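# Set the shelf board level on the cabinet's pegs

## Task

Place the shelf board inside the cabinet so that it sits level on all four shelf pegs, and release it. At the end, the hand and the entire arm must be outside the cabinet, with the hand at least a fingernail's width clear of the cabinet's sides, back and roof, and the arm must be still. The gripper must not be holding any loose object, and the board must stay in place without the robot supporting it.

## Robot and tools

Robot: a single arm with six joints (waist, shoulder, elbow, wrist pitch, wrist yaw, wrist roll) and a two-finger parallel gripper. The fingers extend along the gripper's +x axis and close along its y axis. The reported end_effector_position is the point between the finger pads, 3 to 4 cm behind the fingertips. The only camera is cam_wrist (504x504), mounted on the hand.

Scene frame: the origin is on the table top straight below the arm's base. +z is up. Looking along +x, +y is to the left. Positions are in metres, orientation is a wxyz quaternion (end_effector_quat_wxyz), and velocities are in m/s and rad/s. The base may be tilted relative to the table. The printed hand position can be off from the real one, more so when the arm reaches far.

execute_actions takes "actions", a list that is either empty or holds one item, plus an optional "pictures" flag (true or false). An empty list only reports the state. An item with "rows" and optional "steps" (1 to 15, default 15; each step is 1/30 s) is a motion. Each row is applied for one step, and the last row repeats if there are more steps than rows. An item with only "steps" (up to 300) is a pause counted from the previous result, so thinking time is part of it. A refused call sends nothing to the robot.

A row is one list of 7 numbers, each in [-1, 1], in this order: dx, dy, dz, rx, ry, rz, opening. The first six are an offset, not a pose. They are expressed in the gripper's own axes and measured from the gripper pose in the most recent result that reported it. If no such result exists yet, or for a later call inside the same reply, they are measured from where the robot stands when the action begins. Every row counts from that same base, not from the row before it. Scale: 1.0 equals 0.6 m of translation or 180 degrees of rotation, and rx, ry, rz form one rotation vector. All zeros therefore drives the hand back to the base pose; it is not a pause. Opening is absolute: +1 is fully open (0.088 m), the empty fingers touch near -0.80, and values down to -1 close them no further. Closing fully from open takes at least about 0.5 s.

move takes "target", one row of the same 7 numbers with the same offset rule, and an optional "speed" (0.002 to 0.5 m/s, default 0.25; turning is capped at twice that figure in rad/s). The hand follows a straight path lasting 0.5 to 10 s; anything longer is cut off at 10 s short of the target. Rotation goes the shorter way. The path ignores obstacles, the hand lags and can drift off it, and it can exceed the speed, especially with the arm almost straight. The opening is sent at the start. The result adds a "move:" line giving how it ended (done, off_target, moving, held, fault, etc.), which limits acted (paced means the pose sent was clipped; held means a check blocked some steps, after which the arm may lunge), and the remaining distance to the target. No per-step readings are given.

wait takes "seconds" (0 to 10) and sends nothing new. zoom_image takes "camera" ("cam_wrist") and "region" [x0, y0, x1, y1] in image pixels from the top-left corner, at most 504 by 504, and returns a closer view of the latest picture. finished_scene takes "scene" (1 or 2), ends that scene irreversibly and reports whether it succeeded.

Control details: at each step the commanded pose is clamped to within 70 mm and 16 degrees of the measured pose, then damped inverse kinematics drives the joints, favouring position over orientation. After an action the arm only continues to the last clamped pose, so far targets need further commands. Friction may leave the hand short or slightly tilted, and tiny moves may not happen; check pose and orientation after every move. The simulation keeps running while you think.

Result lines: the state line (pose, velocities); Joint positions and Joint velocities (six joints in rad and rad/s, then finger-pad gap in m and m/s); joint torques (total drive output, noisy, with offsets); grip_measured (the measured opening on the command scale); "Hand target" (the pose the controller is now heading for); "pose unreachable" and HELD (the clearance check changed or blocked what was sent; a mounting block under the base counts as arm). Joint ranges (rad): waist -3.054 to 3.054, shoulder 0.000 to 3.142, elbow 0.000 to 2.356, wrist pitch -1.571 to 1.571, wrist yaw -1.571 to 1.571, wrist roll -3.142 to 3.142.

Gripping: to hold something, keep commanding an opening well below grip_measured; a larger gap squeezes harder, up to about 34 N per pad. Readings may be off by about 1 mm throughout. Fast closes can press too hard and spring the fingers open. Something may occasionally tug the held part or shove loose objects.

Avoid: knocking or placing anything off the table; drops, slips, slams and hard pushes; contact torque reaching a load limit (waist 16.6, shoulder 20.6, elbow 20.5, wrist pitch 5.42, wrist yaw 5.4, wrist roll 5.07 N m, held weight included), which freezes the arm for 10 s. Holding loads heats the motors: a MOTOR HOT warning appears from 50 °C, and at 95 °C the arm is held (OVER-TEMPERATURE FAULT) and may lose power if it does not cool. An arm pressing against an obstacle usually keeps pressing until a new command is sent.

Each tool is called after ">>>" in YAML: its name, and indented under it one key for each argument.

## Session

>>> execute_actions:
  actions: []

Scene clock: 0.00 s of 4500.00 s.
end_effector_position=(+0.1930, -0.2642, +0.3865) grip_measured=+0.851 end_effector_quat_wxyz=(+0.931, -0.211, +0.093, +0.282) end_effector_velocity=(-0.001, +0.002, +0.002) end_effector_angular_velocity=(-0.004, -0.024, +0.015)
Joint positions: [ 0.299  0.989  1.735 -1.33   0.108 -1.113  0.081]
Joint velocities: [-0.002 -0.007 -0.007  0.007 -0.022 -0.022 -0.   ]
Joint torques (N m, as the arm reports them, + toward a larger angle): no reading
Motor temperatures (°C, as the motors report them): [27 24 27 24 27 26]
Heat: hottest waist 27 °C (+0.0 °C/min).
Hand target: +0.193, -0.264, +0.387; +0.931, -0.211, +0.093, +0.282

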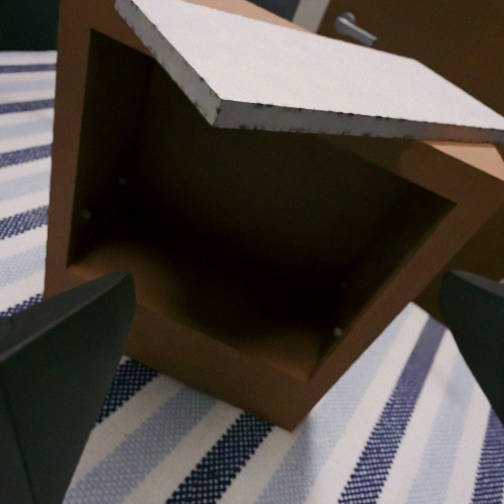

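>>> move:
  target: [-0.05, 0.15, 0.12, 0.116, -0.06, -0.08, 1]

Scene clock: 14.10 s of 4500.00 s.
end_effector_position=(+0.1230, -0.1798, +0.4283) grip_measured=+1.000 end_effector_quat_wxyz=(+0.979, -0.010, -0.025, +0.200) end_effector_velocity=(+0.002, -0.002, -0.001) end_effector_angular_velocity=(-0.002, -0.003, -0.024)
Joint positions: [ 1.77   0.933  1.406 -1.562  1.293  0.305  0.088]
Joint velocities: [-0.002 -0.002 -0.007 -0.007  0.022  0.007  0.   ]
Joint torques (N m, as the arm reports them, + toward a larger angle): [0.73 6.51 1.18 1.15 0.23 0.29]
Motor temperatures (°C, as the motors report them): [27 24 27 26 27 26]
Heat: hottest waist 27 °C (+0.0 °C/min).
Hand target: +0.122, -0.177, +0.428; +0.979, -0.013, -0.026, +0.200
Off the commanded pose: 0.002 m, 8 deg.
joint sent to its limit — the command would take joint 4 (wrist pitch) past its lower limit, so that joint was sent only as far as its limit.
After step 90, 9.60 s passed at rest.
move: off_target
camera_calibration (this result's frames):
cam_wrist: T_world_to_cam=[[0.363831, -0.931059, 0.0274969, -0.212647], [-0.30115, -0.145513, -0.942409, 0.431234], [0.88144, 0.334597, -0.33333, 0.17396], [0, 0, 0, 1]] pos_world=[0.053899, -0.193444, 0.470232]

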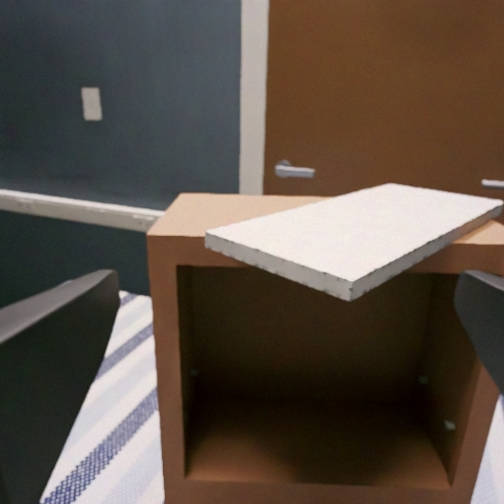

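>>> move:
  target: [0.183, -0.242, 0.021, 0.507, 0.084, 0.064, 1]
  speed: 0.15

Scene clock: 111.47 s of 4500.00 s.
end_effector_position=(+0.2792, -0.2716, +0.4516) grip_measured=+1.000 end_effector_quat_wxyz=(+0.667, +0.662, +0.235, +0.247) end_effector_velocity=(-0.003, -0.002, +0.003) end_effector_angular_velocity=(+0.010, -0.003, -0.002)
Joint positions: [ 0.082  1.33   2.041 -1.216 -0.414  0.686  0.088]
Joint velocities: [-0.002 -0.002  0.012 -0.007 -0.007  0.007  0.   ]
Joint torques (N m, as the arm reports them, + toward a larger angle): [ 2.04 -1.16  4.48  1.1  -0.5   0.21]
Motor temperatures (°C, as the motors report them): [27 29 27 29 27 26]
Heat: hottest shoulder 29 °C (+1.0 °C/min).
Hand target: +0.281, -0.272, +0.451; +0.665, +0.665, +0.237, +0.245
Off the commanded pose: 0.002 m, 1 deg.
After step 90, 88.57 s passed at rest.
move: done
camera_calibration (this result's frames):
cam_wrist: T_world_to_cam=[[-0.00557888, -0.0202415, -0.99978, 0.458903], [-0.882898, 0.469543, -0.00457966, 0.392805], [0.469532, 0.882678, -0.0204907, 0.197358], [0, 0, 0, 1]] pos_world=[0.256701, -0.349353, 0.464645]

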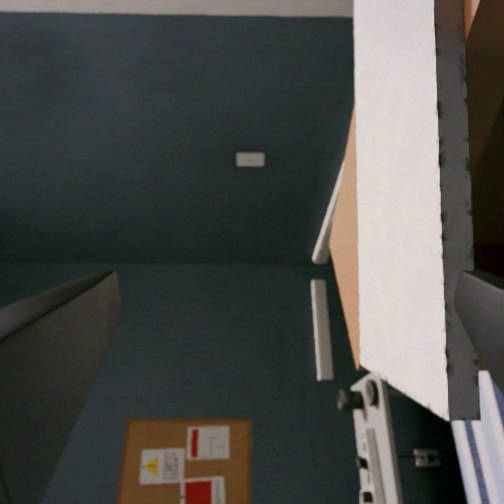

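>>> move:
  target: [0, -0.135, 0, 0, 0, 0, 1]
  speed: 0.15

>>> move:
  target: [0.12, 0, -0.045, 0, 0, 0, 1]
  speed: 0.08

Scene clock: 124.63 s of 4500.00 s.
end_effector_position=(+0.2811, -0.2723, +0.3720) grip_measured=+1.000 end_effector_quat_wxyz=(+0.666, +0.663, +0.235, +0.248) end_effector_velocity=(+0.001, -0.000, -0.003) end_effector_angular_velocity=(-0.001, +0.001, -0.004)
Joint positions: [-0.261  1.204  1.682 -1.097 -0.708  0.474  0.088]
Joint velocities: [-0.012 -0.002 -0.012  0.007 -0.007 -0.007  0.   ]
Joint torques (N m, as the arm reports them, + toward a larger angle): [ 1.8  -4.73  3.59  1.11 -0.55 -0.3 ]
Motor temperatures (°C, as the motors report them): [28 28 28 29 27 26]
Heat: hottest wrist pitch 29 °C (+0.0 °C/min).
Hand target: +0.280, -0.272, +0.370; +0.667, +0.662, +0.235, +0.247
Off the commanded pose: 0.002 m, 0 deg.
After step 90, 9.07 s passed at rest.
move: done
camera_calibration (this result's frames):
cam_wrist: T_world_to_cam=[[-0.00497593, -0.0170935, -0.999842, 0.380044], [-0.883258, 0.468874, -0.00362026, 0.393963], [0.468862, 0.8831, -0.0174311, 0.194645], [0, 0, 0, 1]] pos_world=[0.2586, -0.350114, 0.384803]

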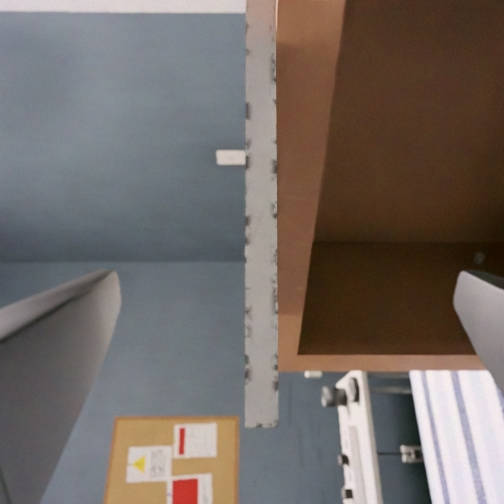

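Scene clock: 125.93 s of 4500.00 s.
end_effector_position=(+0.3188, -0.2078, +0.3743) grip_measured=+1.000 end_effector_quat_wxyz=(+0.669, +0.661, +0.232, +0.248) end_effector_velocity=(-0.001, +0.003, +0.002) end_effector_angular_velocity=(+0.009, -0.007, +0.008)
Joint positions: [ 0.017  1.181  1.426 -0.758 -0.474  0.649  0.088]
Joint velocities: [ 0.007 -0.002 -0.007  0.007 -0.007  0.007  0.   ]
Joint torques (N m, as the arm reports them, + toward a larger angle): [ 2.98 -2.86  3.92  1.31 -0.42  0.14]
Motor temperatures (°C, as the motors report them): [28 28 28 29 27 26]
Heat: hottest wrist pitch 29 °C (+0.0 °C/min).
Hand target: +0.319, -0.205, +0.372; +0.666, +0.663, +0.235, +0.248
Off the commanded pose: 0.003 m, 0 deg.
move: done
camera_calibration (this result's frames):
cam_wrist: T_world_to_cam=[[0.00204928, -0.0204187, -0.999789, 0.380622], [-0.881585, 0.471887, -0.0114443, 0.400141], [0.472021, 0.881423, -0.0170338, 0.118538], [0, 0, 0, 1]] pos_world=[0.296026, -0.285532, 0.38714]

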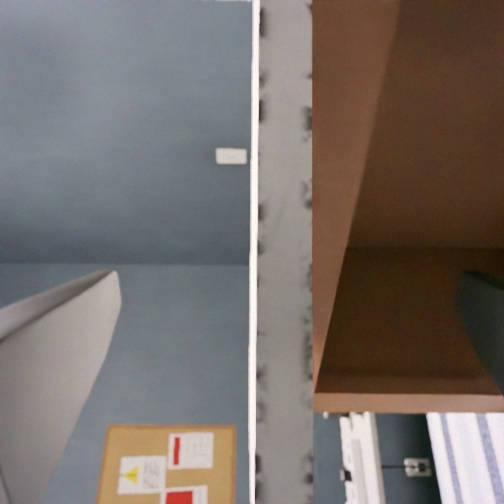

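>>> move:
  target: [0.07, 0.004, 0, 0, 0, 0, 1]
  speed: 0.05

>>> move:
  target: [0, 0, 0, 0, 0, 0, -1]

Scene clock: 132.53 s of 4500.00 s.
end_effector_position=(+0.3493, -0.1855, +0.3803) grip_measured=+1.000 end_effector_quat_wxyz=(+0.672, +0.660, +0.225, +0.249) end_effector_velocity=(-0.002, +0.002, -0.005) end_effector_angular_velocity=(-0.011, +0.017, +0.009)
Joint positions: [ 0.101  1.259  1.407 -0.629 -0.4    0.69   0.088]
Joint velocities: [-0.002 -0.002 -0.002 -0.022  0.007 -0.007  0.   ]
Joint torques (N m, as the arm reports them, + toward a larger angle): [ 3.59 -1.94  4.24  1.34 -0.39  0.19]
Motor temperatures (°C, as the motors report them): [28 27 28 30 27 26]
Heat: hottest wrist pitch 30 °C (+1.0 °C/min).
Hand target: +0.351, -0.181, +0.377; +0.669, +0.661, +0.232, +0.248
Off the commanded pose: 0.006 m, 1 deg.
After step 90, 2.43 s passed at rest.
move: done
camera_calibration (this result's frames):
cam_wrist: T_world_to_cam=[[0.0135371, -0.0221759, -0.999662, 0.382694], [-0.877056, 0.47986, -0.0225218, 0.420617], [0.480198, 0.877065, -0.0129536, 0.0793308], [0, 0, 0, 1]] pos_world=[0.32563, -0.262929, 0.393066]

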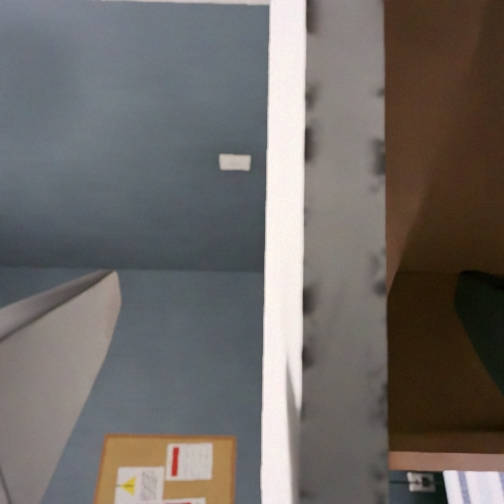

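Scene clock: 133.20 s of 4500.00 s.
end_effector_position=(+0.3497, -0.1859, +0.3782) grip_measured=-0.520 end_effector_quat_wxyz=(+0.671, +0.662, +0.228, +0.244) end_effector_velocity=(+0.002, -0.002, -0.000) end_effector_angular_velocity=(-0.008, -0.011, -0.019)
Joint positions: [ 0.1    1.26   1.407 -0.634 -0.392  0.694  0.013]
Joint velocities: [-0.002 -0.002 -0.007  0.022  0.007 -0.007  0.   ]
Joint torques (N m, as the arm reports them, + toward a larger angle): [ 3.53 -2.92  5.33  1.55 -0.76 -0.21]
Motor temperatures (°C, as the motors report them): [28 27 28 30 27 26]
Heat: hottest wrist pitch 30 °C (+1.0 °C/min).
Hand target: +0.349, -0.185, +0.380; +0.672, +0.660, +0.225, +0.249
Off the commanded pose: 0.002 m, 1 deg.
move: done
camera_calibration (this result's frames):
cam_wrist: T_world_to_cam=[[0.000751179, -0.0230251, -0.999735, 0.384892], [-0.875709, 0.482696, -0.0117751, 0.417093], [0.482839, 0.875485, -0.0198007, 0.0808843], [0, 0, 0, 1]] pos_world=[0.325909, -0.26328, 0.391303]

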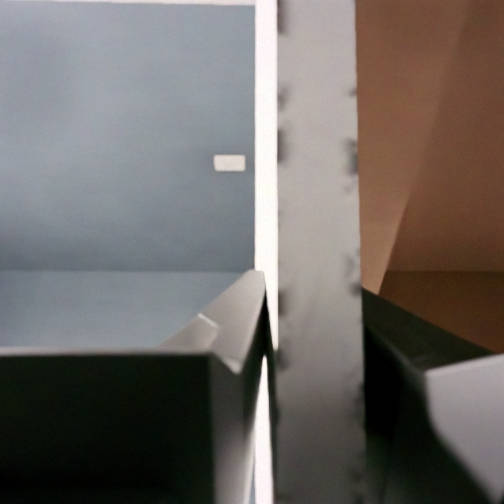

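>>> move:
  target: [0.03, 0.012, -0.06, 0, -0.13, 0, -1]
  speed: 0.05

Scene clock: 155.83 s of 4500.00 s.
end_effector_position=(+0.3439, -0.1464, +0.3791) grip_measured=-0.520 end_effector_quat_wxyz=(+0.704, +0.697, +0.096, +0.095) end_effector_velocity=(-0.001, +0.003, -0.001) end_effector_angular_velocity=(-0.009, -0.001, +0.001)
Joint positions: [ 0.436  1.102  0.977 -0.071  0.233  0.837  0.013]
Joint velocities: [ 0.007 -0.002 -0.012  0.007  0.007 -0.007 -0.   ]
Joint torques (N m, as the arm reports them, + toward a larger angle): [ 3.78 -1.67  5.11  1.84 -0.61 -0.21]
Motor temperatures (°C, as the motors report them): [30 27 30 32 28 26]
Heat: hottest wrist pitch 32 °C (+2.0 °C/min).
Hand target: +0.341, -0.146, +0.385; +0.704, +0.697, +0.089, +0.104
Off the commanded pose: 0.007 m, 1 deg.
move: done
camera_calibration (this result's frames):
cam_wrist: T_world_to_cam=[[-0.0295248, -0.0186297, -0.99939, 0.397605], [-0.611669, 0.791107, 0.00332334, 0.341565], [0.790562, 0.611395, -0.0347525, -0.0897035], [0, 0, 0, 1]] pos_world=[0.29158, -0.207963, 0.39311]

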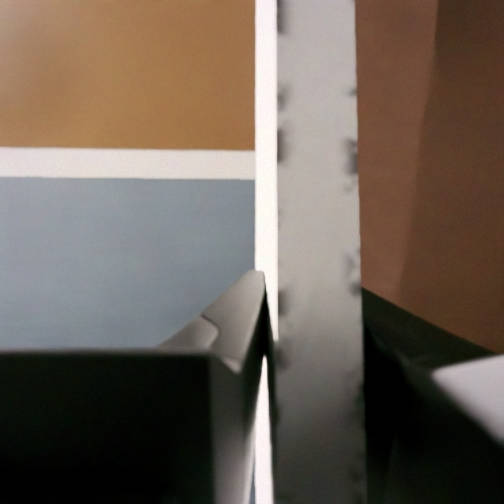

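>>> move:
  target: [0.0, 0.008, -0.067, 0, -0.127, 0, -1]
  speed: 0.05

Scene clock: 162.33 s of 4500.00 s.
end_effector_position=(+0.3348, -0.1113, +0.3800) grip_measured=-0.520 end_effector_quat_wxyz=(+0.709, +0.702, -0.043, -0.054) end_effector_velocity=(-0.002, -0.000, -0.001) end_effector_angular_velocity=(-0.012, +0.008, -0.015)
Joint positions: [0.721 1.25  0.711 0.67  0.819 0.685 0.013]
Joint velocities: [ 0.007  0.002 -0.007  0.022  0.022 -0.022 -0.   ]
Joint torques (N m, as the arm reports them, + toward a larger angle): [ 3.54 -0.29  5.41  1.26 -0.79 -0.34]
Motor temperatures (°C, as the motors report them): [30 26 30 32 28 26]
Heat: hottest wrist pitch 32 °C (+2.0 °C/min).
Hand target: +0.333, -0.108, +0.384; +0.710, +0.701, -0.045, -0.045
Off the commanded pose: 0.005 m, 1 deg.
move: done
camera_calibration (this result's frames):
cam_wrist: T_world_to_cam=[[-0.046805, -0.00291106, -0.9989, 0.40625], [-0.245775, 0.969288, 0.00869137, 0.20353], [0.968196, 0.245911, -0.046083, -0.199824], [0, 0, 0, 1]] pos_world=[0.262506, -0.146958, 0.394825]

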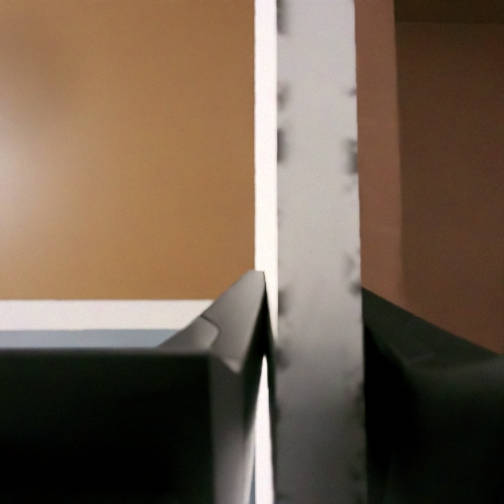

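>>> move:
  target: [0.012, -0.004, 0.006, 0, 0, 0, -1]
  speed: 0.03

>>> move:
  target: [0, 0, 0, 0, 0, 0, 0.2]

Scene clock: 179.23 s of 4500.00 s.
end_effector_position=(+0.3391, -0.1134, +0.3782) grip_measured=-0.520 end_effector_quat_wxyz=(+0.708, +0.704, -0.043, -0.049) end_effector_velocity=(-0.000, -0.001, +0.001) end_effector_angular_velocity=(-0.003, -0.007, -0.001)
Joint positions: [0.697 1.251 0.714 0.663 0.785 0.694 0.013]
Joint velocities: [-0.002 -0.002 -0.002  0.007 -0.007 -0.007 -0.   ]
Joint torques (N m, as the arm reports them, + toward a larger angle): [ 2.31  0.03  7.    0.68 -0.41 -0.21]
Motor temperatures (°C, as the motors report them): [30 26 31 32 28 26]
Heat: hottest wrist pitch 32 °C (+3.0 °C/min).
Hand target: +0.341, -0.116, +0.377; +0.708, +0.702, -0.043, -0.055
Off the commanded pose: 0.003 m, 1 deg.
move: done
camera_calibration (this result's frames):
cam_wrist: T_world_to_cam=[[-0.0389093, -0.000483748, -0.999243, 0.402376], [-0.253024, 0.967414, 0.00938411, 0.208617], [0.966677, 0.253198, -0.0377638, -0.205376], [0, 0, 0, 1]] pos_world=[0.266973, -0.149623, 0.392358]

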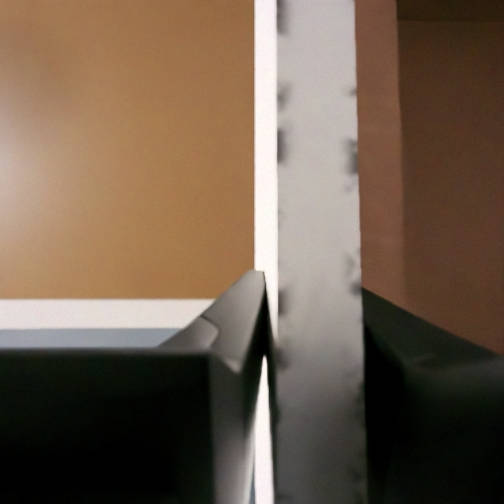

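Scene clock: 179.80 s of 4500.00 s.
end_effector_position=(+0.3392, -0.1135, +0.3779) grip_measured=+0.197 end_effector_quat_wxyz=(+0.708, +0.704, -0.043, -0.050) end_effector_velocity=(+0.001, +0.001, -0.000) end_effector_angular_velocity=(-0.014, -0.007, +0.013)
Joint positions: [0.696 1.251 0.714 0.663 0.786 0.694 0.049]
Joint velocities: [-0.007 -0.002 -0.002 -0.007 -0.022 -0.007  0.001]
Joint torques (N m, as the arm reports them, + toward a larger angle): [ 2.82 -0.44  5.71  0.92 -0.53 -0.03]
Motor temperatures (°C, as the motors report them): [30 26 31 32 28 26]
Heat: hottest wrist pitch 32 °C (+3.0 °C/min).
Hand target: +0.339, -0.113, +0.378; +0.708, +0.704, -0.043, -0.049
Off the commanded pose: 0.000 m, 0 deg.
move: done
camera_calibration (this result's frames):
cam_wrist: T_world_to_cam=[[-0.0405441, -0.00054251, -0.999178, 0.402591], [-0.251999, 0.967679, 0.00970008, 0.208373], [0.966878, 0.252185, -0.0393704, -0.204954], [0, 0, 0, 1]] pos_world=[0.266998, -0.149734, 0.39217]

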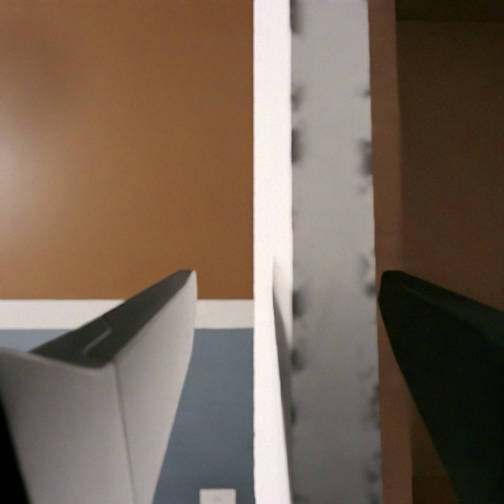

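>>> move:
  target: [-0.1, 0, 0, 0, 0, 0, 1]
  speed: 0.1

Scene clock: 184.93 s of 4500.00 s.
end_effector_position=(+0.2815, -0.1068, +0.3810) grip_measured=+1.000 end_effector_quat_wxyz=(+0.705, +0.706, -0.044, -0.050) end_effector_velocity=(-0.001, -0.001, -0.003) end_effector_angular_velocity=(-0.003, +0.016, -0.013)
Joint positions: [0.899 1.093 0.599 0.661 0.987 0.652 0.088]
Joint velocities: [ 0.002 -0.002 -0.007  0.007  0.022 -0.007  0.   ]
Joint torques (N m, as the arm reports them, + toward a larger angle): [ 2.29  0.16  4.51  0.76 -0.39 -0.23]
Motor temperatures (°C, as the motors report them): [30 26 31 31 28 26]
Heat: hottest elbow 31 °C (+2.0 °C/min).
Hand target: +0.280, -0.106, +0.379; +0.708, +0.704, -0.043, -0.050
Off the commanded pose: 0.003 m, 0 deg.
After step 90, 1.10 s passed at rest.
move: done
camera_calibration (this result's frames):
cam_wrist: T_world_to_cam=[[-0.0382818, 0.00749982, -0.999239, 0.403612], [-0.249633, 0.968194, 0.0168305, 0.183954], [0.967584, 0.250087, -0.0351921, -0.152726], [0, 0, 0, 1]] pos_world=[0.209147, -0.142935, 0.394834]

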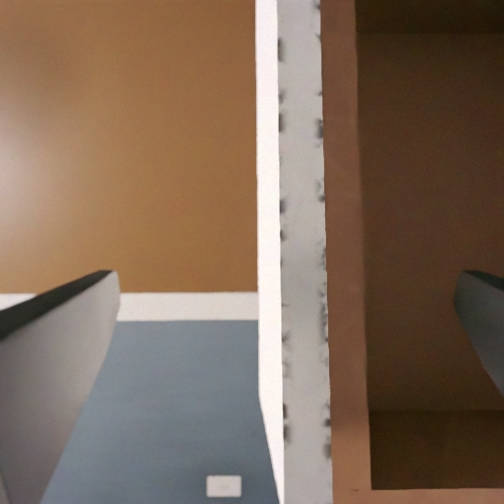

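>>> move:
  target: [0.077, -0.005, 0.193, 0, 0.264, 0, 1]
  speed: 0.12

Scene clock: 192.83 s of 4500.00 s.
end_effector_position=(+0.3099, -0.2266, +0.3781) grip_measured=+1.000 end_effector_quat_wxyz=(+0.661, +0.669, +0.241, +0.241) end_effector_velocity=(-0.000, +0.001, -0.003) end_effector_angular_velocity=(-0.001, +0.011, +0.015)
Joint positions: [-0.03   1.192  1.52  -0.865 -0.503  0.645  0.088]
Joint velocities: [-0.007  0.007  0.007 -0.022 -0.007 -0.007  0.   ]
Joint torques (N m, as the arm reports them, + toward a larger angle): [ 2.59 -1.99  5.71  0.92 -0.51 -0.29]
Motor temperatures (°C, as the motors report them): [30 25 31 31 28 26]
Heat: hottest elbow 31 °C (+1.0 °C/min).
Hand target: +0.312, -0.228, +0.377; +0.662, +0.668, +0.242, +0.240
Off the commanded pose: 0.002 m, 1 deg.
After step 90, 1.03 s passed at rest.
move: done
camera_calibration (this result's frames):
cam_wrist: T_world_to_cam=[[-0.0280474, -0.00829729, -0.999572, 0.396062], [-0.882352, 0.470127, 0.0208558, 0.388792], [0.469753, 0.88256, -0.020507, 0.141673], [0, 0, 0, 1]] pos_world=[0.287609, -0.30453, 0.390689]

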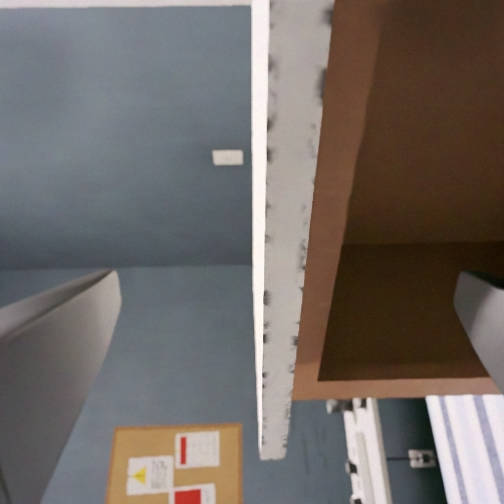

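>>> move:
  target: [0.13, 0, -0.013, 0, 0, 0, 1]
  speed: 0.06

Scene clock: 198.67 s of 4500.00 s.
end_effector_position=(+0.3631, -0.1754, +0.3812) grip_measured=+1.000 end_effector_quat_wxyz=(+0.664, +0.668, +0.234, +0.241) end_effector_velocity=(+0.000, -0.001, +0.001) end_effector_angular_velocity=(-0.008, -0.007, -0.008)
Joint positions: [ 0.133  1.307  1.421 -0.602 -0.361  0.73   0.088]
Joint velocities: [ 0.002 -0.002 -0.002  0.007  0.007 -0.007  0.   ]
Joint torques (N m, as the arm reports them, + toward a larger angle): [ 3.84 -2.16  4.24  1.38 -0.38  0.19]
Motor temperatures (°C, as the motors report them): [30 25 31 31 28 26]
Heat: hottest elbow 31 °C (+1.0 °C/min).
Hand target: +0.365, -0.171, +0.378; +0.661, +0.669, +0.241, +0.240
Off the commanded pose: 0.006 m, 1 deg.
After step 90, 1.20 s passed at rest.
move: done
camera_calibration (this result's frames):
cam_wrist: T_world_to_cam=[[-0.016331, -0.00966817, -0.99982, 0.396693], [-0.87819, 0.478214, 0.00971997, 0.415752], [0.478034, 0.87819, -0.0163002, 0.0661544], [0, 0, 0, 1]] pos_world=[0.339964, -0.253079, 0.393659]

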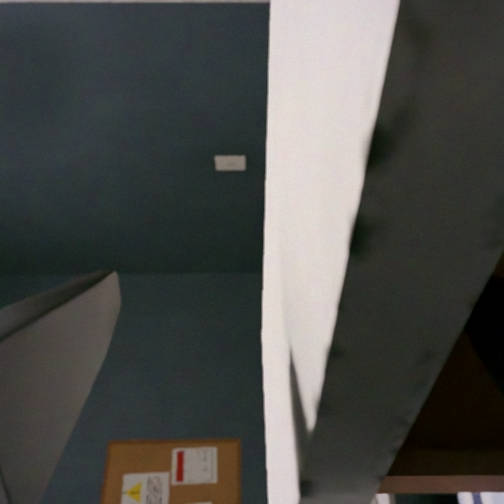

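>>> move:
  target: [0.008, -0.004, 0, 0, 0, 0, -1]
  speed: 0.03

Scene clock: 201.27 s of 4500.00 s.
end_effector_position=(+0.3661, -0.1753, +0.3794) grip_measured=-0.520 end_effector_quat_wxyz=(+0.667, +0.667, +0.232, +0.238) end_effector_velocity=(-0.003, +0.004, -0.002) end_effector_angular_velocity=(-0.005, +0.005, +0.022)
Joint positions: [ 0.131  1.311  1.416 -0.588 -0.355  0.726  0.013]
Joint velocities: [ 0.002 -0.002 -0.002 -0.022 -0.007 -0.007 -0.   ]
Joint torques (N m, as the arm reports them, + toward a larger angle): [ 3.86 -2.41  4.63  1.56 -0.66  0.14]
Motor temperatures (°C, as the motors report them): [30 25 31 31 28 26]
Heat: hottest elbow 31 °C (+1.0 °C/min).
Hand target: +0.367, -0.172, +0.379; +0.664, +0.668, +0.234, +0.241
Off the commanded pose: 0.003 m, 1 deg.
move: done
camera_calibration (this result's frames):
cam_wrist: T_world_to_cam=[[-0.0162336, -0.0149839, -0.999756, 0.393912], [-0.874023, 0.485835, 0.00691057, 0.419237], [0.485613, 0.873922, -0.0209831, 0.0629011], [0, 0, 0, 1]] pos_world=[0.342272, -0.252749, 0.392238]

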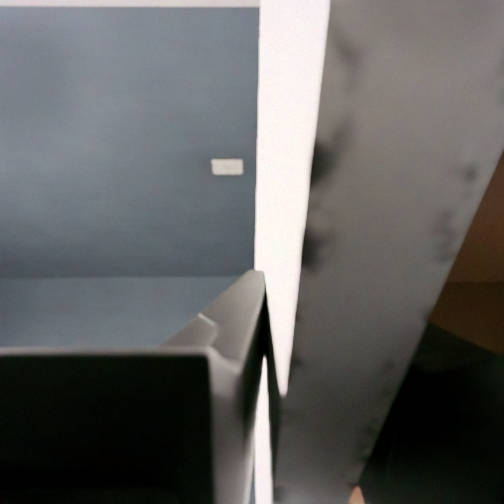

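>>> move:
  target: [-0.145, 0.015, -0.05, 0, 0, 0, -1]
  speed: 0.06

Scene clock: 205.57 s of 4500.00 s.
end_effector_position=(+0.2829, -0.2033, +0.3817) grip_measured=-0.520 end_effector_quat_wxyz=(+0.665, +0.668, +0.243, +0.229) end_effector_velocity=(-0.002, +0.002, +0.001) end_effector_angular_velocity=(+0.016, -0.001, +0.018)
Joint positions: [ 0.1    1.069  1.393 -0.833 -0.366  0.716  0.013]
Joint velocities: [-0.002 -0.002 -0.002 -0.007 -0.022  0.007 -0.   ]
Joint torques (N m, as the arm reports them, + toward a larger angle): [ 2.52 -2.32  5.58  1.56 -0.9  -0.18]
Motor temperatures (°C, as the motors report them): [30 26 31 31 28 26]
Heat: hottest elbow 31 °C (+0.0 °C/min).
Hand target: +0.280, -0.206, +0.388; +0.667, +0.667, +0.232, +0.238
Off the commanded pose: 0.008 m, 2 deg.
move: done
camera_calibration (this result's frames):
cam_wrist: T_world_to_cam=[[-0.0441026, -0.0207964, -0.998811, 0.400779], [-0.875214, 0.482891, 0.0285908, 0.351584], [0.481722, 0.875433, -0.039498, 0.136209], [0, 0, 0, 1]] pos_world=[0.259772, -0.280684, 0.39563]

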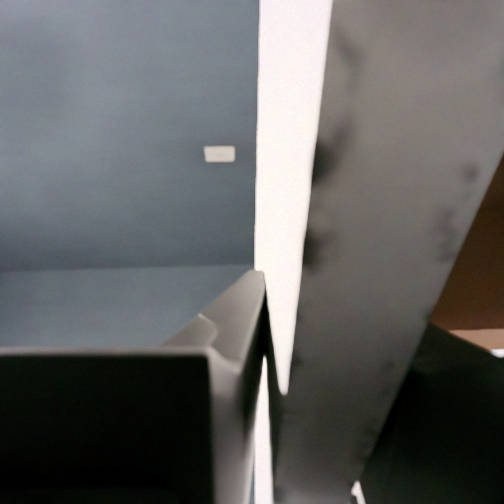

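>>> move:
  target: [-0.02, 0.008, -0.008, 0, 0.0, 0.01, -1]
  speed: 0.05

>>> move:
  target: [0, -0.12, 0, 0, 0.0, 0.0, -1]
  speed: 0.05

Scene clock: 212.57 s of 4500.00 s.
end_effector_position=(+0.2737, -0.2067, +0.3829) grip_measured=-0.520 end_effector_quat_wxyz=(+0.663, +0.671, +0.238, +0.232) end_effector_velocity=(-0.001, -0.000, +0.001) end_effector_angular_velocity=(+0.010, -0.003, -0.002)
Joint positions: [ 0.089  1.04   1.387 -0.848 -0.382  0.717  0.013]
Joint velocities: [-0.002 -0.007 -0.007  0.007 -0.007  0.007  0.   ]
Joint torques (N m, as the arm reports them, + toward a larger angle): [ 2.2  -2.44  4.8   1.56 -0.89  0.05]
Motor temperatures (°C, as the motors report them): [30 26 31 32 28 26]
Heat: hottest wrist pitch 32 °C (+1.0 °C/min).
Hand target: +0.271, -0.207, +0.387; +0.661, +0.672, +0.232, +0.239
Off the commanded pose: 0.005 m, 1 deg.
move: done
camera_calibration (this result's frames):
cam_wrist: T_world_to_cam=[[-0.0368787, -0.011145, -0.999258, 0.401683], [-0.874031, 0.485128, 0.0268463, 0.345864], [0.484469, 0.874372, -0.0276319, 0.13819], [0, 0, 0, 1]] pos_world=[0.25016, -0.284141, 0.395918]

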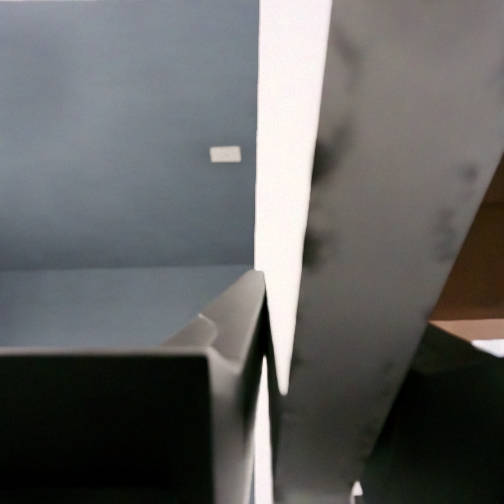

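Scene clock: 214.30 s of 4500.00 s.
end_effector_position=(+0.2748, -0.2057, +0.3053) grip_measured=-0.520 end_effector_quat_wxyz=(+0.659, +0.675, +0.249, +0.222) end_effector_velocity=(-0.002, -0.001, +0.005) end_effector_angular_velocity=(+0.023, -0.023, +0.004)
Joint positions: [-0.238  0.989  1.159 -0.786 -0.643  0.531  0.013]
Joint velocities: [-0.007 -0.007 -0.002  0.007 -0.037  0.007 -0.   ]
Joint torques (N m, as the arm reports them, + toward a larger angle): [ 2.25 -4.62  5.2   1.43 -1.   -0.27]
Motor temperatures (°C, as the motors report them): [30 26 31 32 28 26]
Heat: hottest wrist pitch 32 °C (+0.0 °C/min).
Hand target: +0.272, -0.206, +0.311; +0.663, +0.671, +0.238, +0.231
Off the commanded pose: 0.006 m, 2 deg.
move: done
camera_calibration (this result's frames):
cam_wrist: T_world_to_cam=[[-0.067026, -0.00982942, -0.997703, 0.332301], [-0.873426, 0.483963, 0.0539091, 0.339838], [0.482322, 0.875033, -0.0410234, 0.139433], [0, 0, 0, 1]] pos_world=[0.251845, -0.283211, 0.318937]

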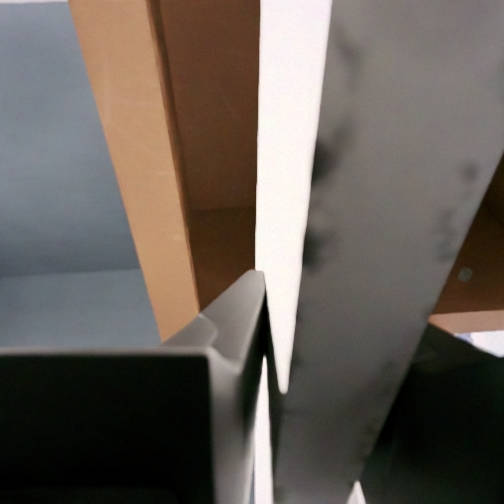

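>>> move:
  target: [0, -0.14, 0, -0.015, 0.0, 0.013, -1]
  speed: 0.05

Scene clock: 219.47 s of 4500.00 s.
end_effector_position=(+0.2700, -0.2067, +0.2196) grip_measured=-0.520 end_effector_quat_wxyz=(+0.670, +0.665, +0.234, +0.231) end_effector_velocity=(-0.003, +0.003, +0.002) end_effector_angular_velocity=(+0.020, -0.007, +0.015)
Joint positions: [-0.588  1.045  0.965 -0.746 -0.927  0.182  0.013]
Joint velocities: [-0.002 -0.002 -0.002 -0.022 -0.022 -0.007 -0.   ]
Joint torques (N m, as the arm reports them, + toward a larger angle): [ 2.19 -4.61  5.01  0.76 -1.15 -0.36]
Motor temperatures (°C, as the motors report them): [30 26 31 32 29 26]
Heat: hottest wrist pitch 32 °C (+0.0 °C/min).
Hand target: +0.270, -0.205, +0.221; +0.670, +0.664, +0.229, +0.241
Off the commanded pose: 0.003 m, 1 deg.
move: done
camera_calibration (this result's frames):
cam_wrist: T_world_to_cam=[[-0.0248122, -0.0262318, -0.999348, 0.232026], [-0.87041, 0.49225, 0.00868982, 0.351491], [0.491701, 0.870058, -0.0350463, 0.134238], [0, 0, 0, 1]] pos_world=[0.245693, -0.28373, 0.233525]

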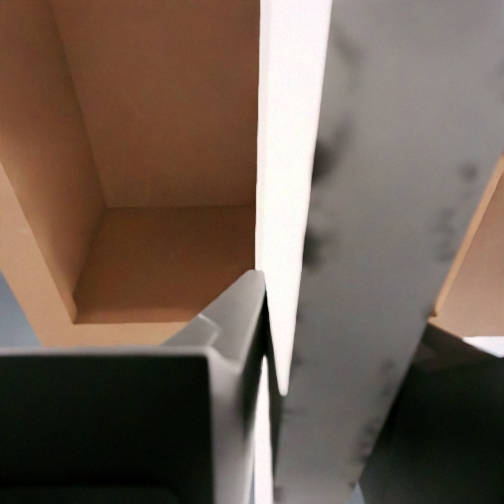

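>>> move:
  target: [0.058, 0.006, 0.036, 0, 0.008, 0.0, -1]
  speed: 0.02

Scene clock: 229.87 s of 4500.00 s.
end_effector_position=(+0.3046, -0.2045, +0.2157) grip_measured=-0.520 end_effector_quat_wxyz=(+0.667, +0.666, +0.248, +0.223) end_effector_velocity=(+0.000, -0.001, -0.001) end_effector_angular_velocity=(-0.025, -0.011, -0.008)
Joint positions: [-0.489  1.151  1.008 -0.622 -0.832  0.289  0.013]
Joint velocities: [-0.002 -0.002 -0.002  0.007  0.007 -0.022 -0.   ]
Joint torques (N m, as the arm reports them, + toward a larger angle): [ 4.62 -2.83  7.1   1.39 -1.09  0.01]
Motor temperatures (°C, as the motors report them): [30 26 32 31 29 26]
Heat: hottest elbow 32 °C (+0.0 °C/min).
Hand target: +0.310, -0.202, +0.223; +0.667, +0.662, +0.242, +0.240
Off the commanded pose: 0.010 m, 2 deg.
move: off_target
camera_calibration (this result's frames):
cam_wrist: T_world_to_cam=[[-0.0569533, -0.0322994, -0.997854, 0.237321], [-0.874091, 0.484557, 0.0342049, 0.374683], [0.482412, 0.874163, -0.0558297, 0.123367], [0, 0, 0, 1]] pos_world=[0.28151, -0.281732, 0.230883]

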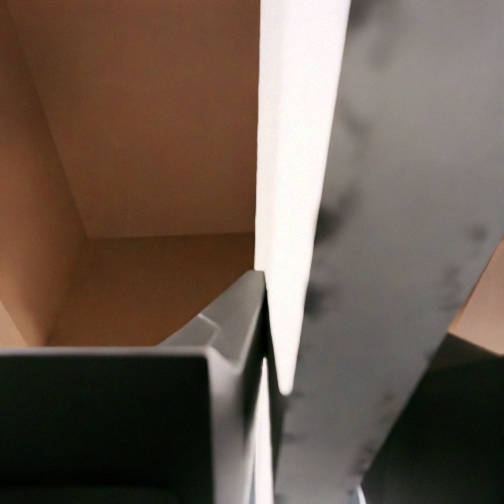

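>>> move:
  target: [-0.012, 0.018, -0.032, -0.006, 0.0, 0.018, -1]
  speed: 0.02

Scene clock: 245.97 s of 4500.00 s.
end_effector_position=(+0.2893, -0.1943, +0.2204) grip_measured=-0.520 end_effector_quat_wxyz=(+0.664, +0.669, +0.237, +0.234) end_effector_velocity=(-0.001, +0.001, +0.002) end_effector_angular_velocity=(+0.007, -0.007, -0.001)
Joint positions: [-0.496  1.079  0.938 -0.616 -0.868  0.29   0.013]
Joint velocities: [ 0.002 -0.007 -0.007  0.007 -0.007  0.007 -0.   ]
Joint torques (N m, as the arm reports them, + toward a larger angle): [ 2.95 -6.18  4.86  1.02 -1.16 -0.07]
Motor temperatures (°C, as the motors report them): [31 26 33 32 30 26]
Heat: hottest elbow 33 °C (+2.0 °C/min).
Hand target: +0.287, -0.194, +0.227; +0.667, +0.666, +0.227, +0.244
Off the commanded pose: 0.007 m, 2 deg.
move: done
camera_calibration (this result's frames):
cam_wrist: T_world_to_cam=[[-0.0297692, -0.0130669, -0.999471, 0.237705], [-0.875228, 0.483308, 0.01975, 0.359508], [0.482794, 0.875353, -0.0258242, 0.115588], [0, 0, 0, 1]] pos_world=[0.265923, -0.271827, 0.233464]

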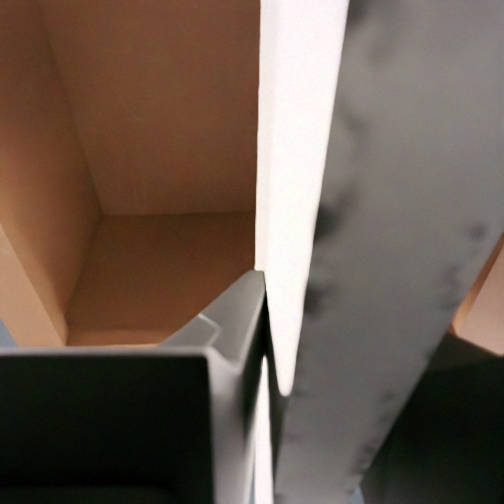

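>>> move:
  target: [0.065, 0.008, 0.022, 0, 0.0, 0.005, -1]
  speed: 0.015

Scene clock: 250.93 s of 4500.00 s.
end_effector_position=(+0.3130, -0.1959, +0.2192) grip_measured=-0.520 end_effector_quat_wxyz=(+0.669, +0.677, +0.229, +0.203) end_effector_velocity=(-0.001, +0.001, -0.000) end_effector_angular_velocity=(+0.009, -0.001, -0.001)
Joint positions: [-0.427  1.112  0.926 -0.458 -0.768  0.418  0.013]
Joint velocities: [-0.002 -0.002 -0.007  0.007 -0.007  0.007 -0.   ]
Joint torques (N m, as the arm reports them, + toward a larger angle): [ 7.2   2.25  6.4   2.87 -1.22 -0.15]
Motor temperatures (°C, as the motors report them): [32 27 33 32 30 26]
Heat: hottest elbow 33 °C (+2.0 °C/min).
Hand target: +0.325, -0.180, +0.225; +0.662, +0.671, +0.232, +0.240
Off the commanded pose: 0.023 m, 4 deg.
move: off_target
camera_calibration (this result's frames):
cam_wrist: T_world_to_cam=[[-0.0633275, -0.0167624, -0.997852, 0.246575], [-0.844435, 0.533796, 0.0446241, 0.375805], [0.531902, 0.845447, -0.0479587, 0.0890954], [0, 0, 0, 1]] pos_world=[0.285568, -0.271796, 0.233548]

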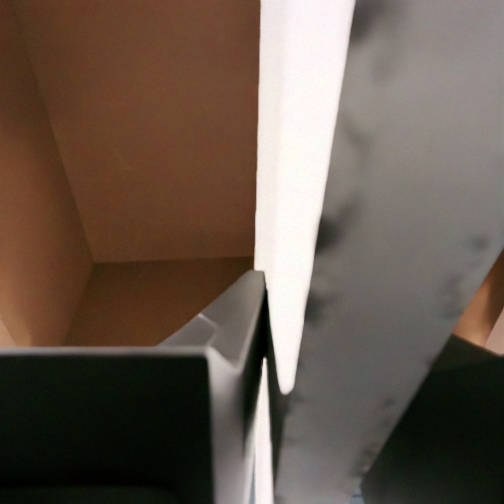

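>>> move:
  target: [-0.045, 0.04, -0.03, 0, 0.02, 0.01, -1]
  speed: 0.02

Scene clock: 264.10 s of 4500.00 s.
end_effector_position=(+0.2833, -0.1926, +0.2351) grip_measured=-0.520 end_effector_quat_wxyz=(+0.650, +0.680, +0.253, +0.226) end_effector_velocity=(-0.002, +0.001, -0.004) end_effector_angular_velocity=(-0.012, +0.010, +0.007)
Joint positions: [-0.448  1.043  0.969 -0.674 -0.818  0.364  0.013]
Joint velocities: [-0.007  0.002  0.002 -0.022  0.007 -0.022 -0.   ]
Joint torques (N m, as the arm reports them, + toward a larger angle): [ 2.73 -5.93  7.42  0.78 -1.08 -0.36]
Motor temperatures (°C, as the motors report them): [35 27 33 37 31 26]
Heat: hottest wrist pitch 37 °C (+6.1 °C/min).
Hand target: +0.282, -0.197, +0.245; +0.658, +0.674, +0.239, +0.235
Off the commanded pose: 0.010 m, 2 deg.
move: off_target
camera_calibration (this result's frames):
cam_wrist: T_world_to_cam=[[-0.074456, 0.00892547, -0.997184, 0.268614], [-0.879256, 0.471198, 0.0698683, 0.34017], [0.470495, 0.881982, -0.0272358, 0.122487], [0, 0, 0, 1]] pos_world=[0.261466, -0.270716, 0.247426]

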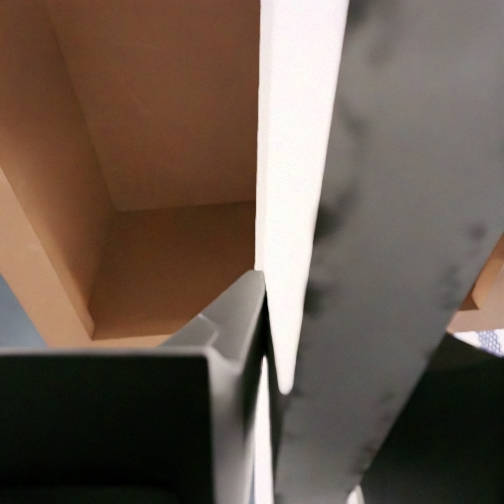

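>>> move:
  target: [0, 0.025, 0, 0.09, 0, 0.03, -1]
  speed: 0.03

Scene clock: 271.60 s of 4500.00 s.
end_effector_position=(+0.2863, -0.1943, +0.2426) grip_measured=-0.520 end_effector_quat_wxyz=(+0.535, +0.778, +0.258, +0.206) end_effector_velocity=(+0.000, +0.000, -0.002) end_effector_angular_velocity=(-0.011, +0.001, -0.006)
Joint positions: [-0.451  1.034  0.942 -0.595 -0.876  0.706  0.013]
Joint velocities: [-0.002 -0.002 -0.007  0.007  0.007 -0.007 -0.   ]
Joint torques (N m, as the arm reports them, + toward a larger angle): [ 3.24 -6.04  5.05  1.19 -1.1   0.13]
Motor temperatures (°C, as the motors report them): [34 27 33 36 31 26]
Heat: hottest wrist pitch 36 °C (+4.0 °C/min).
Hand target: +0.284, -0.193, +0.250; +0.536, +0.776, +0.251, +0.219
Off the commanded pose: 0.008 m, 2 deg.
move: done
camera_calibration (this result's frames):
cam_wrist: T_world_to_cam=[[-0.204865, 0.277174, -0.938725, 0.351552], [-0.844756, 0.434355, 0.312608, 0.267063], [0.494387, 0.857036, 0.14516, 0.0692558], [0, 0, 0, 1]] pos_world=[0.263384, -0.272796, 0.236471]

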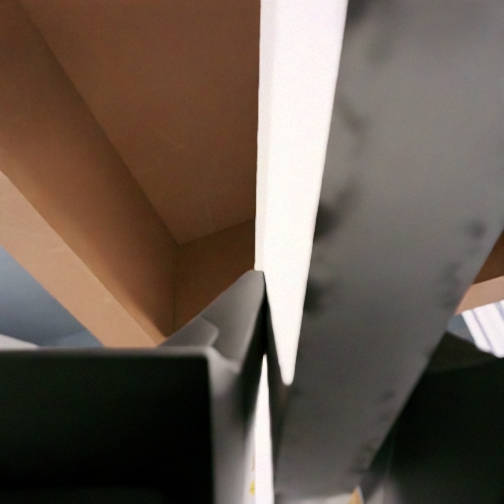

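>>> move:
  target: [0.095, 0.018, 0.029, 0, 0, 0, -1]
  speed: 0.015

Scene clock: 281.03 s of 4500.00 s.
end_effector_position=(+0.3220, -0.1910, +0.2408) grip_measured=-0.516 end_effector_quat_wxyz=(+0.531, +0.793, +0.254, +0.157) end_effector_velocity=(-0.000, +0.000, +0.002) end_effector_angular_velocity=(+0.007, -0.008, +0.000)
Joint positions: [-0.33   1.102  0.941 -0.409 -0.692  0.885  0.014]
Joint velocities: [ 0.002 -0.002 -0.002  0.007 -0.007  0.007 -0.   ]
Joint torques (N m, as the arm reports them, + toward a larger angle): [ 6.79  5.52  7.83  4.57 -1.92 -1.28]
Motor temperatures (°C, as the motors report them): [34 27 33 37 31 26]
Heat: hottest wrist pitch 37 °C (+5.1 °C/min).
Hand target: +0.339, -0.174, +0.248; +0.534, +0.778, +0.258, +0.206
Off the commanded pose: 0.028 m, 6 deg.
move: off_target
camera_calibration (this result's frames):
cam_wrist: T_world_to_cam=[[-0.260897, 0.290836, -0.920515, 0.372522], [-0.787386, 0.487578, 0.377214, 0.272548], [0.55853, 0.823215, 0.101793, 0.0323646], [0, 0, 0, 1]] pos_world=[0.293714, -0.267874, 0.236809]

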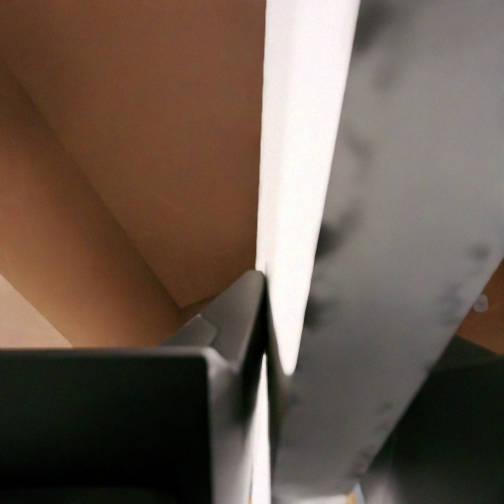

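>>> move:
  target: [0.0, -0.003, -0.034, 0, 0.012, -0.005, -1]
  speed: 0.01

Scene clock: 295.73 s of 4500.00 s.
end_effector_position=(+0.3132, -0.1804, +0.2389) grip_measured=-0.520 end_effector_quat_wxyz=(+0.528, +0.791, +0.271, +0.148) end_effector_velocity=(-0.003, +0.004, -0.000) end_effector_angular_velocity=(+0.005, +0.004, +0.020)
Joint positions: [-0.304  1.069  0.917 -0.449 -0.652  0.888  0.013]
Joint velocities: [ 0.002 -0.002 -0.002 -0.022 -0.007 -0.007 -0.   ]
Joint torques (N m, as the arm reports them, + toward a larger angle): [ 4.1  -5.13  4.89  1.1  -1.25  0.  ]
Motor temperatures (°C, as the motors report them): [36 28 34 51 34 27]
Heat: hottest wrist pitch 51 °C (+19.0 °C/min). Fold the arm in close to its base before you think long.
Hand target: +0.311, -0.175, +0.247; +0.527, +0.788, +0.270, +0.168
Off the commanded pose: 0.010 m, 2 deg.
MOTOR HOT: a motor reached 50 °C. Now the hottest motor, joint 4 (wrist pitch), reports 51 °C. The temperature limit of the motors' drives, at which the controller stops the arm, is 95 °C. To cool a motor, set the load down, stop pushing, or move to a pose that needs little force.
move: off_target
camera_calibration (this result's frames):
cam_wrist: T_world_to_cam=[[-0.297237, 0.277477, -0.913595, 0.372765], [-0.784496, 0.474446, 0.399333, 0.252585], [0.544257, 0.835409, 0.0766565, 0.0414209], [0, 0, 0, 1]] pos_world=[0.286408, -0.257875, 0.236515]

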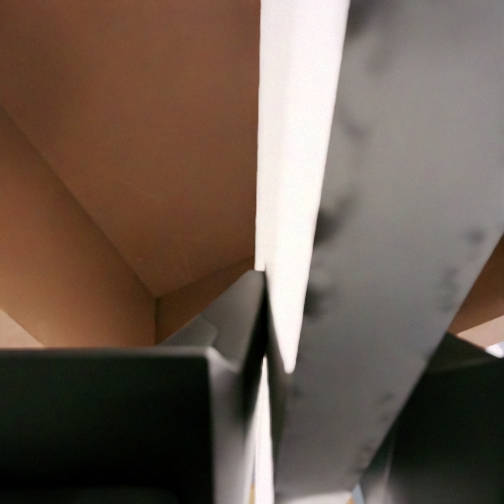

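>>> move:
  target: [-0.003, 0.046, -0.02, -0.011, 0.016, 0.044, -1]
  speed: 0.02

Scene clock: 307.60 s of 4500.00 s.
end_effector_position=(+0.3138, -0.1859, +0.2526) grip_measured=-0.520 end_effector_quat_wxyz=(+0.517, +0.804, +0.237, +0.173) end_effector_velocity=(-0.002, +0.003, -0.002) end_effector_angular_velocity=(+0.001, +0.001, +0.010)
Joint positions: [-0.31   1.046  0.893 -0.36  -0.714  0.948  0.014]
Joint velocities: [-0.002 -0.002 -0.007 -0.007 -0.007 -0.007 -0.   ]
Joint torques (N m, as the arm reports them, + toward a larger angle): [ 5.17 -4.51  6.21  2.17 -1.78 -0.52]
Motor temperatures (°C, as the motors report them): [36 28 34 48 34 27]
Heat: hottest wrist pitch 48 °C (+15.1 °C/min). Fold the arm in close to its base before you think long.
Hand target: +0.312, -0.181, +0.269; +0.523, +0.794, +0.227, +0.209
Off the commanded pose: 0.017 m, 5 deg.
MOTOR HOT: still on. Now the hottest motor, joint 4 (wrist pitch), reports 48 °C; a drive's own limit is 95 °C.
move: off_target
camera_calibration (this result's frames):
cam_wrist: T_world_to_cam=[[-0.227661, 0.335695, -0.914046, 0.376044], [-0.793689, 0.479841, 0.373912, 0.260498], [0.564117, 0.810593, 0.157197, 0.013474], [0, 0, 0, 1]] pos_world=[0.284764, -0.262156, 0.2442]

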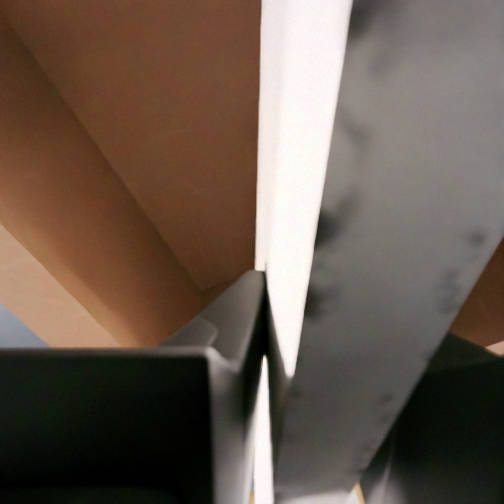

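>>> move:
  target: [0.0, 0.01, -0.004, -0.053, 0.0, -0.012, -1]
  speed: 0.02

Scene clock: 317.20 s of 4500.00 s.
end_effector_position=(+0.3123, -0.1856, +0.2485) grip_measured=-0.520 end_effector_quat_wxyz=(+0.578, +0.760, +0.246, +0.164) end_effector_velocity=(-0.002, +0.002, -0.004) end_effector_angular_velocity=(-0.003, +0.018, +0.010)
Joint positions: [-0.292  1.046  0.921 -0.43  -0.643  0.793  0.013]
Joint velocities: [-0.002 -0.002 -0.002 -0.022  0.007 -0.007  0.   ]
Joint torques (N m, as the arm reports them, + toward a larger angle): [ 3.87 -3.53  7.59  1.26 -1.12 -0.5 ]
Motor temperatures (°C, as the motors report them): [35 28 34 46 34 27]
Heat: hottest wrist pitch 46 °C (+10.1 °C/min).
Hand target: +0.314, -0.186, +0.259; +0.585, +0.754, +0.237, +0.182
Off the commanded pose: 0.011 m, 3 deg.
MOTOR HOT: cleared. Now the hottest motor, joint 4 (wrist pitch), reports 46 °C.
move: off_target
camera_calibration (this result's frames):
cam_wrist: T_world_to_cam=[[-0.209372, 0.193174, -0.958565, 0.350793], [-0.803543, 0.52462, 0.281235, 0.295129], [0.557209, 0.829131, 0.0453834, 0.048069], [0, 0, 0, 1]] pos_world=[0.28381, -0.26245, 0.251076]

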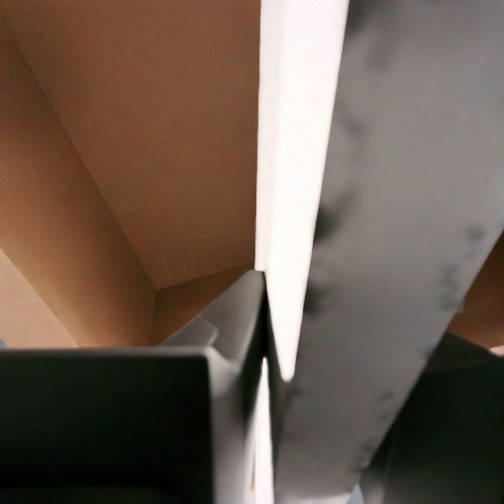

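>>> move:
  target: [0.0, 0.032, -0.009, -0.01, 0.035, 0.03, -1]
  speed: 0.02

Scene clock: 327.87 s of 4500.00 s.
end_effector_position=(+0.3086, -0.1912, +0.2509) grip_measured=-0.520 end_effector_quat_wxyz=(+0.560, +0.766, +0.249, +0.192) end_effector_velocity=(-0.004, +0.003, -0.000) end_effector_angular_velocity=(+0.013, -0.000, +0.019)
Joint positions: [-0.345  1.069  0.956 -0.483 -0.751  0.767  0.014]
Joint velocities: [-0.007 -0.002 -0.002 -0.022 -0.022 -0.007 -0.   ]
Joint torques (N m, as the arm reports them, + toward a larger angle): [ 5.39 -2.24  8.17  1.94 -2.1  -1.14]
Motor temperatures (°C, as the motors report them): [35 27 35 44 34 27]
Heat: hottest wrist pitch 44 °C (+7.0 °C/min).
Hand target: +0.312, -0.186, +0.268; +0.567, +0.752, +0.238, +0.236
Off the commanded pose: 0.019 m, 6 deg.
move: off_target
camera_calibration (this result's frames):
cam_wrist: T_world_to_cam=[[-0.191829, 0.230422, -0.953995, 0.353934], [-0.831317, 0.478511, 0.282737, 0.293787], [0.521646, 0.84731, 0.0997608, 0.0554422], [0, 0, 0, 1]] pos_world=[0.283204, -0.269111, 0.249056]

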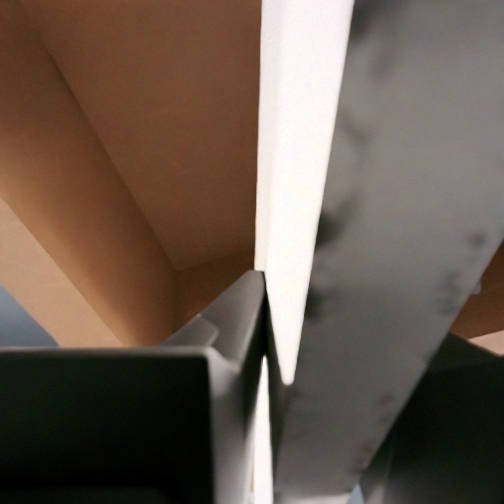

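>>> move:
  target: [-0.09, -0.005, -0.03, 0, 0, 0, -1]
  speed: 0.02

Scene clock: 334.97 s of 4500.00 s.
end_effector_position=(+0.2566, -0.2049, +0.2438) grip_measured=-0.520 end_effector_quat_wxyz=(+0.550, +0.772, +0.262, +0.182) end_effector_velocity=(+0.000, -0.003, +0.001) end_effector_angular_velocity=(-0.008, -0.012, -0.011)
Joint positions: [-0.535  0.944  0.966 -0.768 -0.882  0.607  0.013]
Joint velocities: [-0.007 -0.002  0.002  0.007 -0.007 -0.007 -0.   ]
Joint torques (N m, as the arm reports them, + toward a larger angle): [ 2.   -6.06  7.2   0.67 -1.12 -0.33]
Motor temperatures (°C, as the motors report them): [35 27 36 43 35 27]
Heat: hottest wrist pitch 43 °C (+7.1 °C/min).
Hand target: +0.255, -0.209, +0.253; +0.560, +0.766, +0.249, +0.192
Off the commanded pose: 0.010 m, 2 deg.
move: off_target
camera_calibration (this result's frames):
cam_wrist: T_world_to_cam=[[-0.228364, 0.238845, -0.943824, 0.348979], [-0.824701, 0.467761, 0.317913, 0.246685], [0.517415, 0.850972, 0.0901556, 0.0990818], [0, 0, 0, 1]] pos_world=[0.231869, -0.283057, 0.242018]

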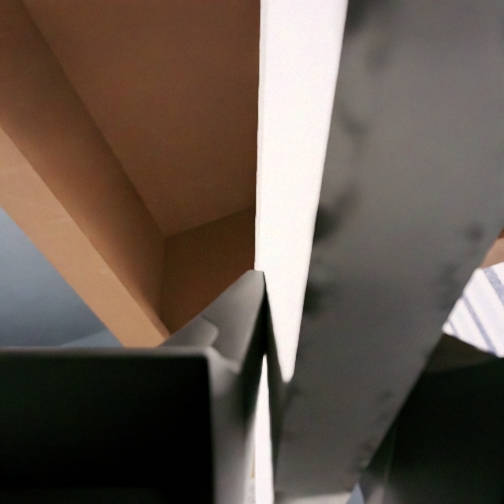

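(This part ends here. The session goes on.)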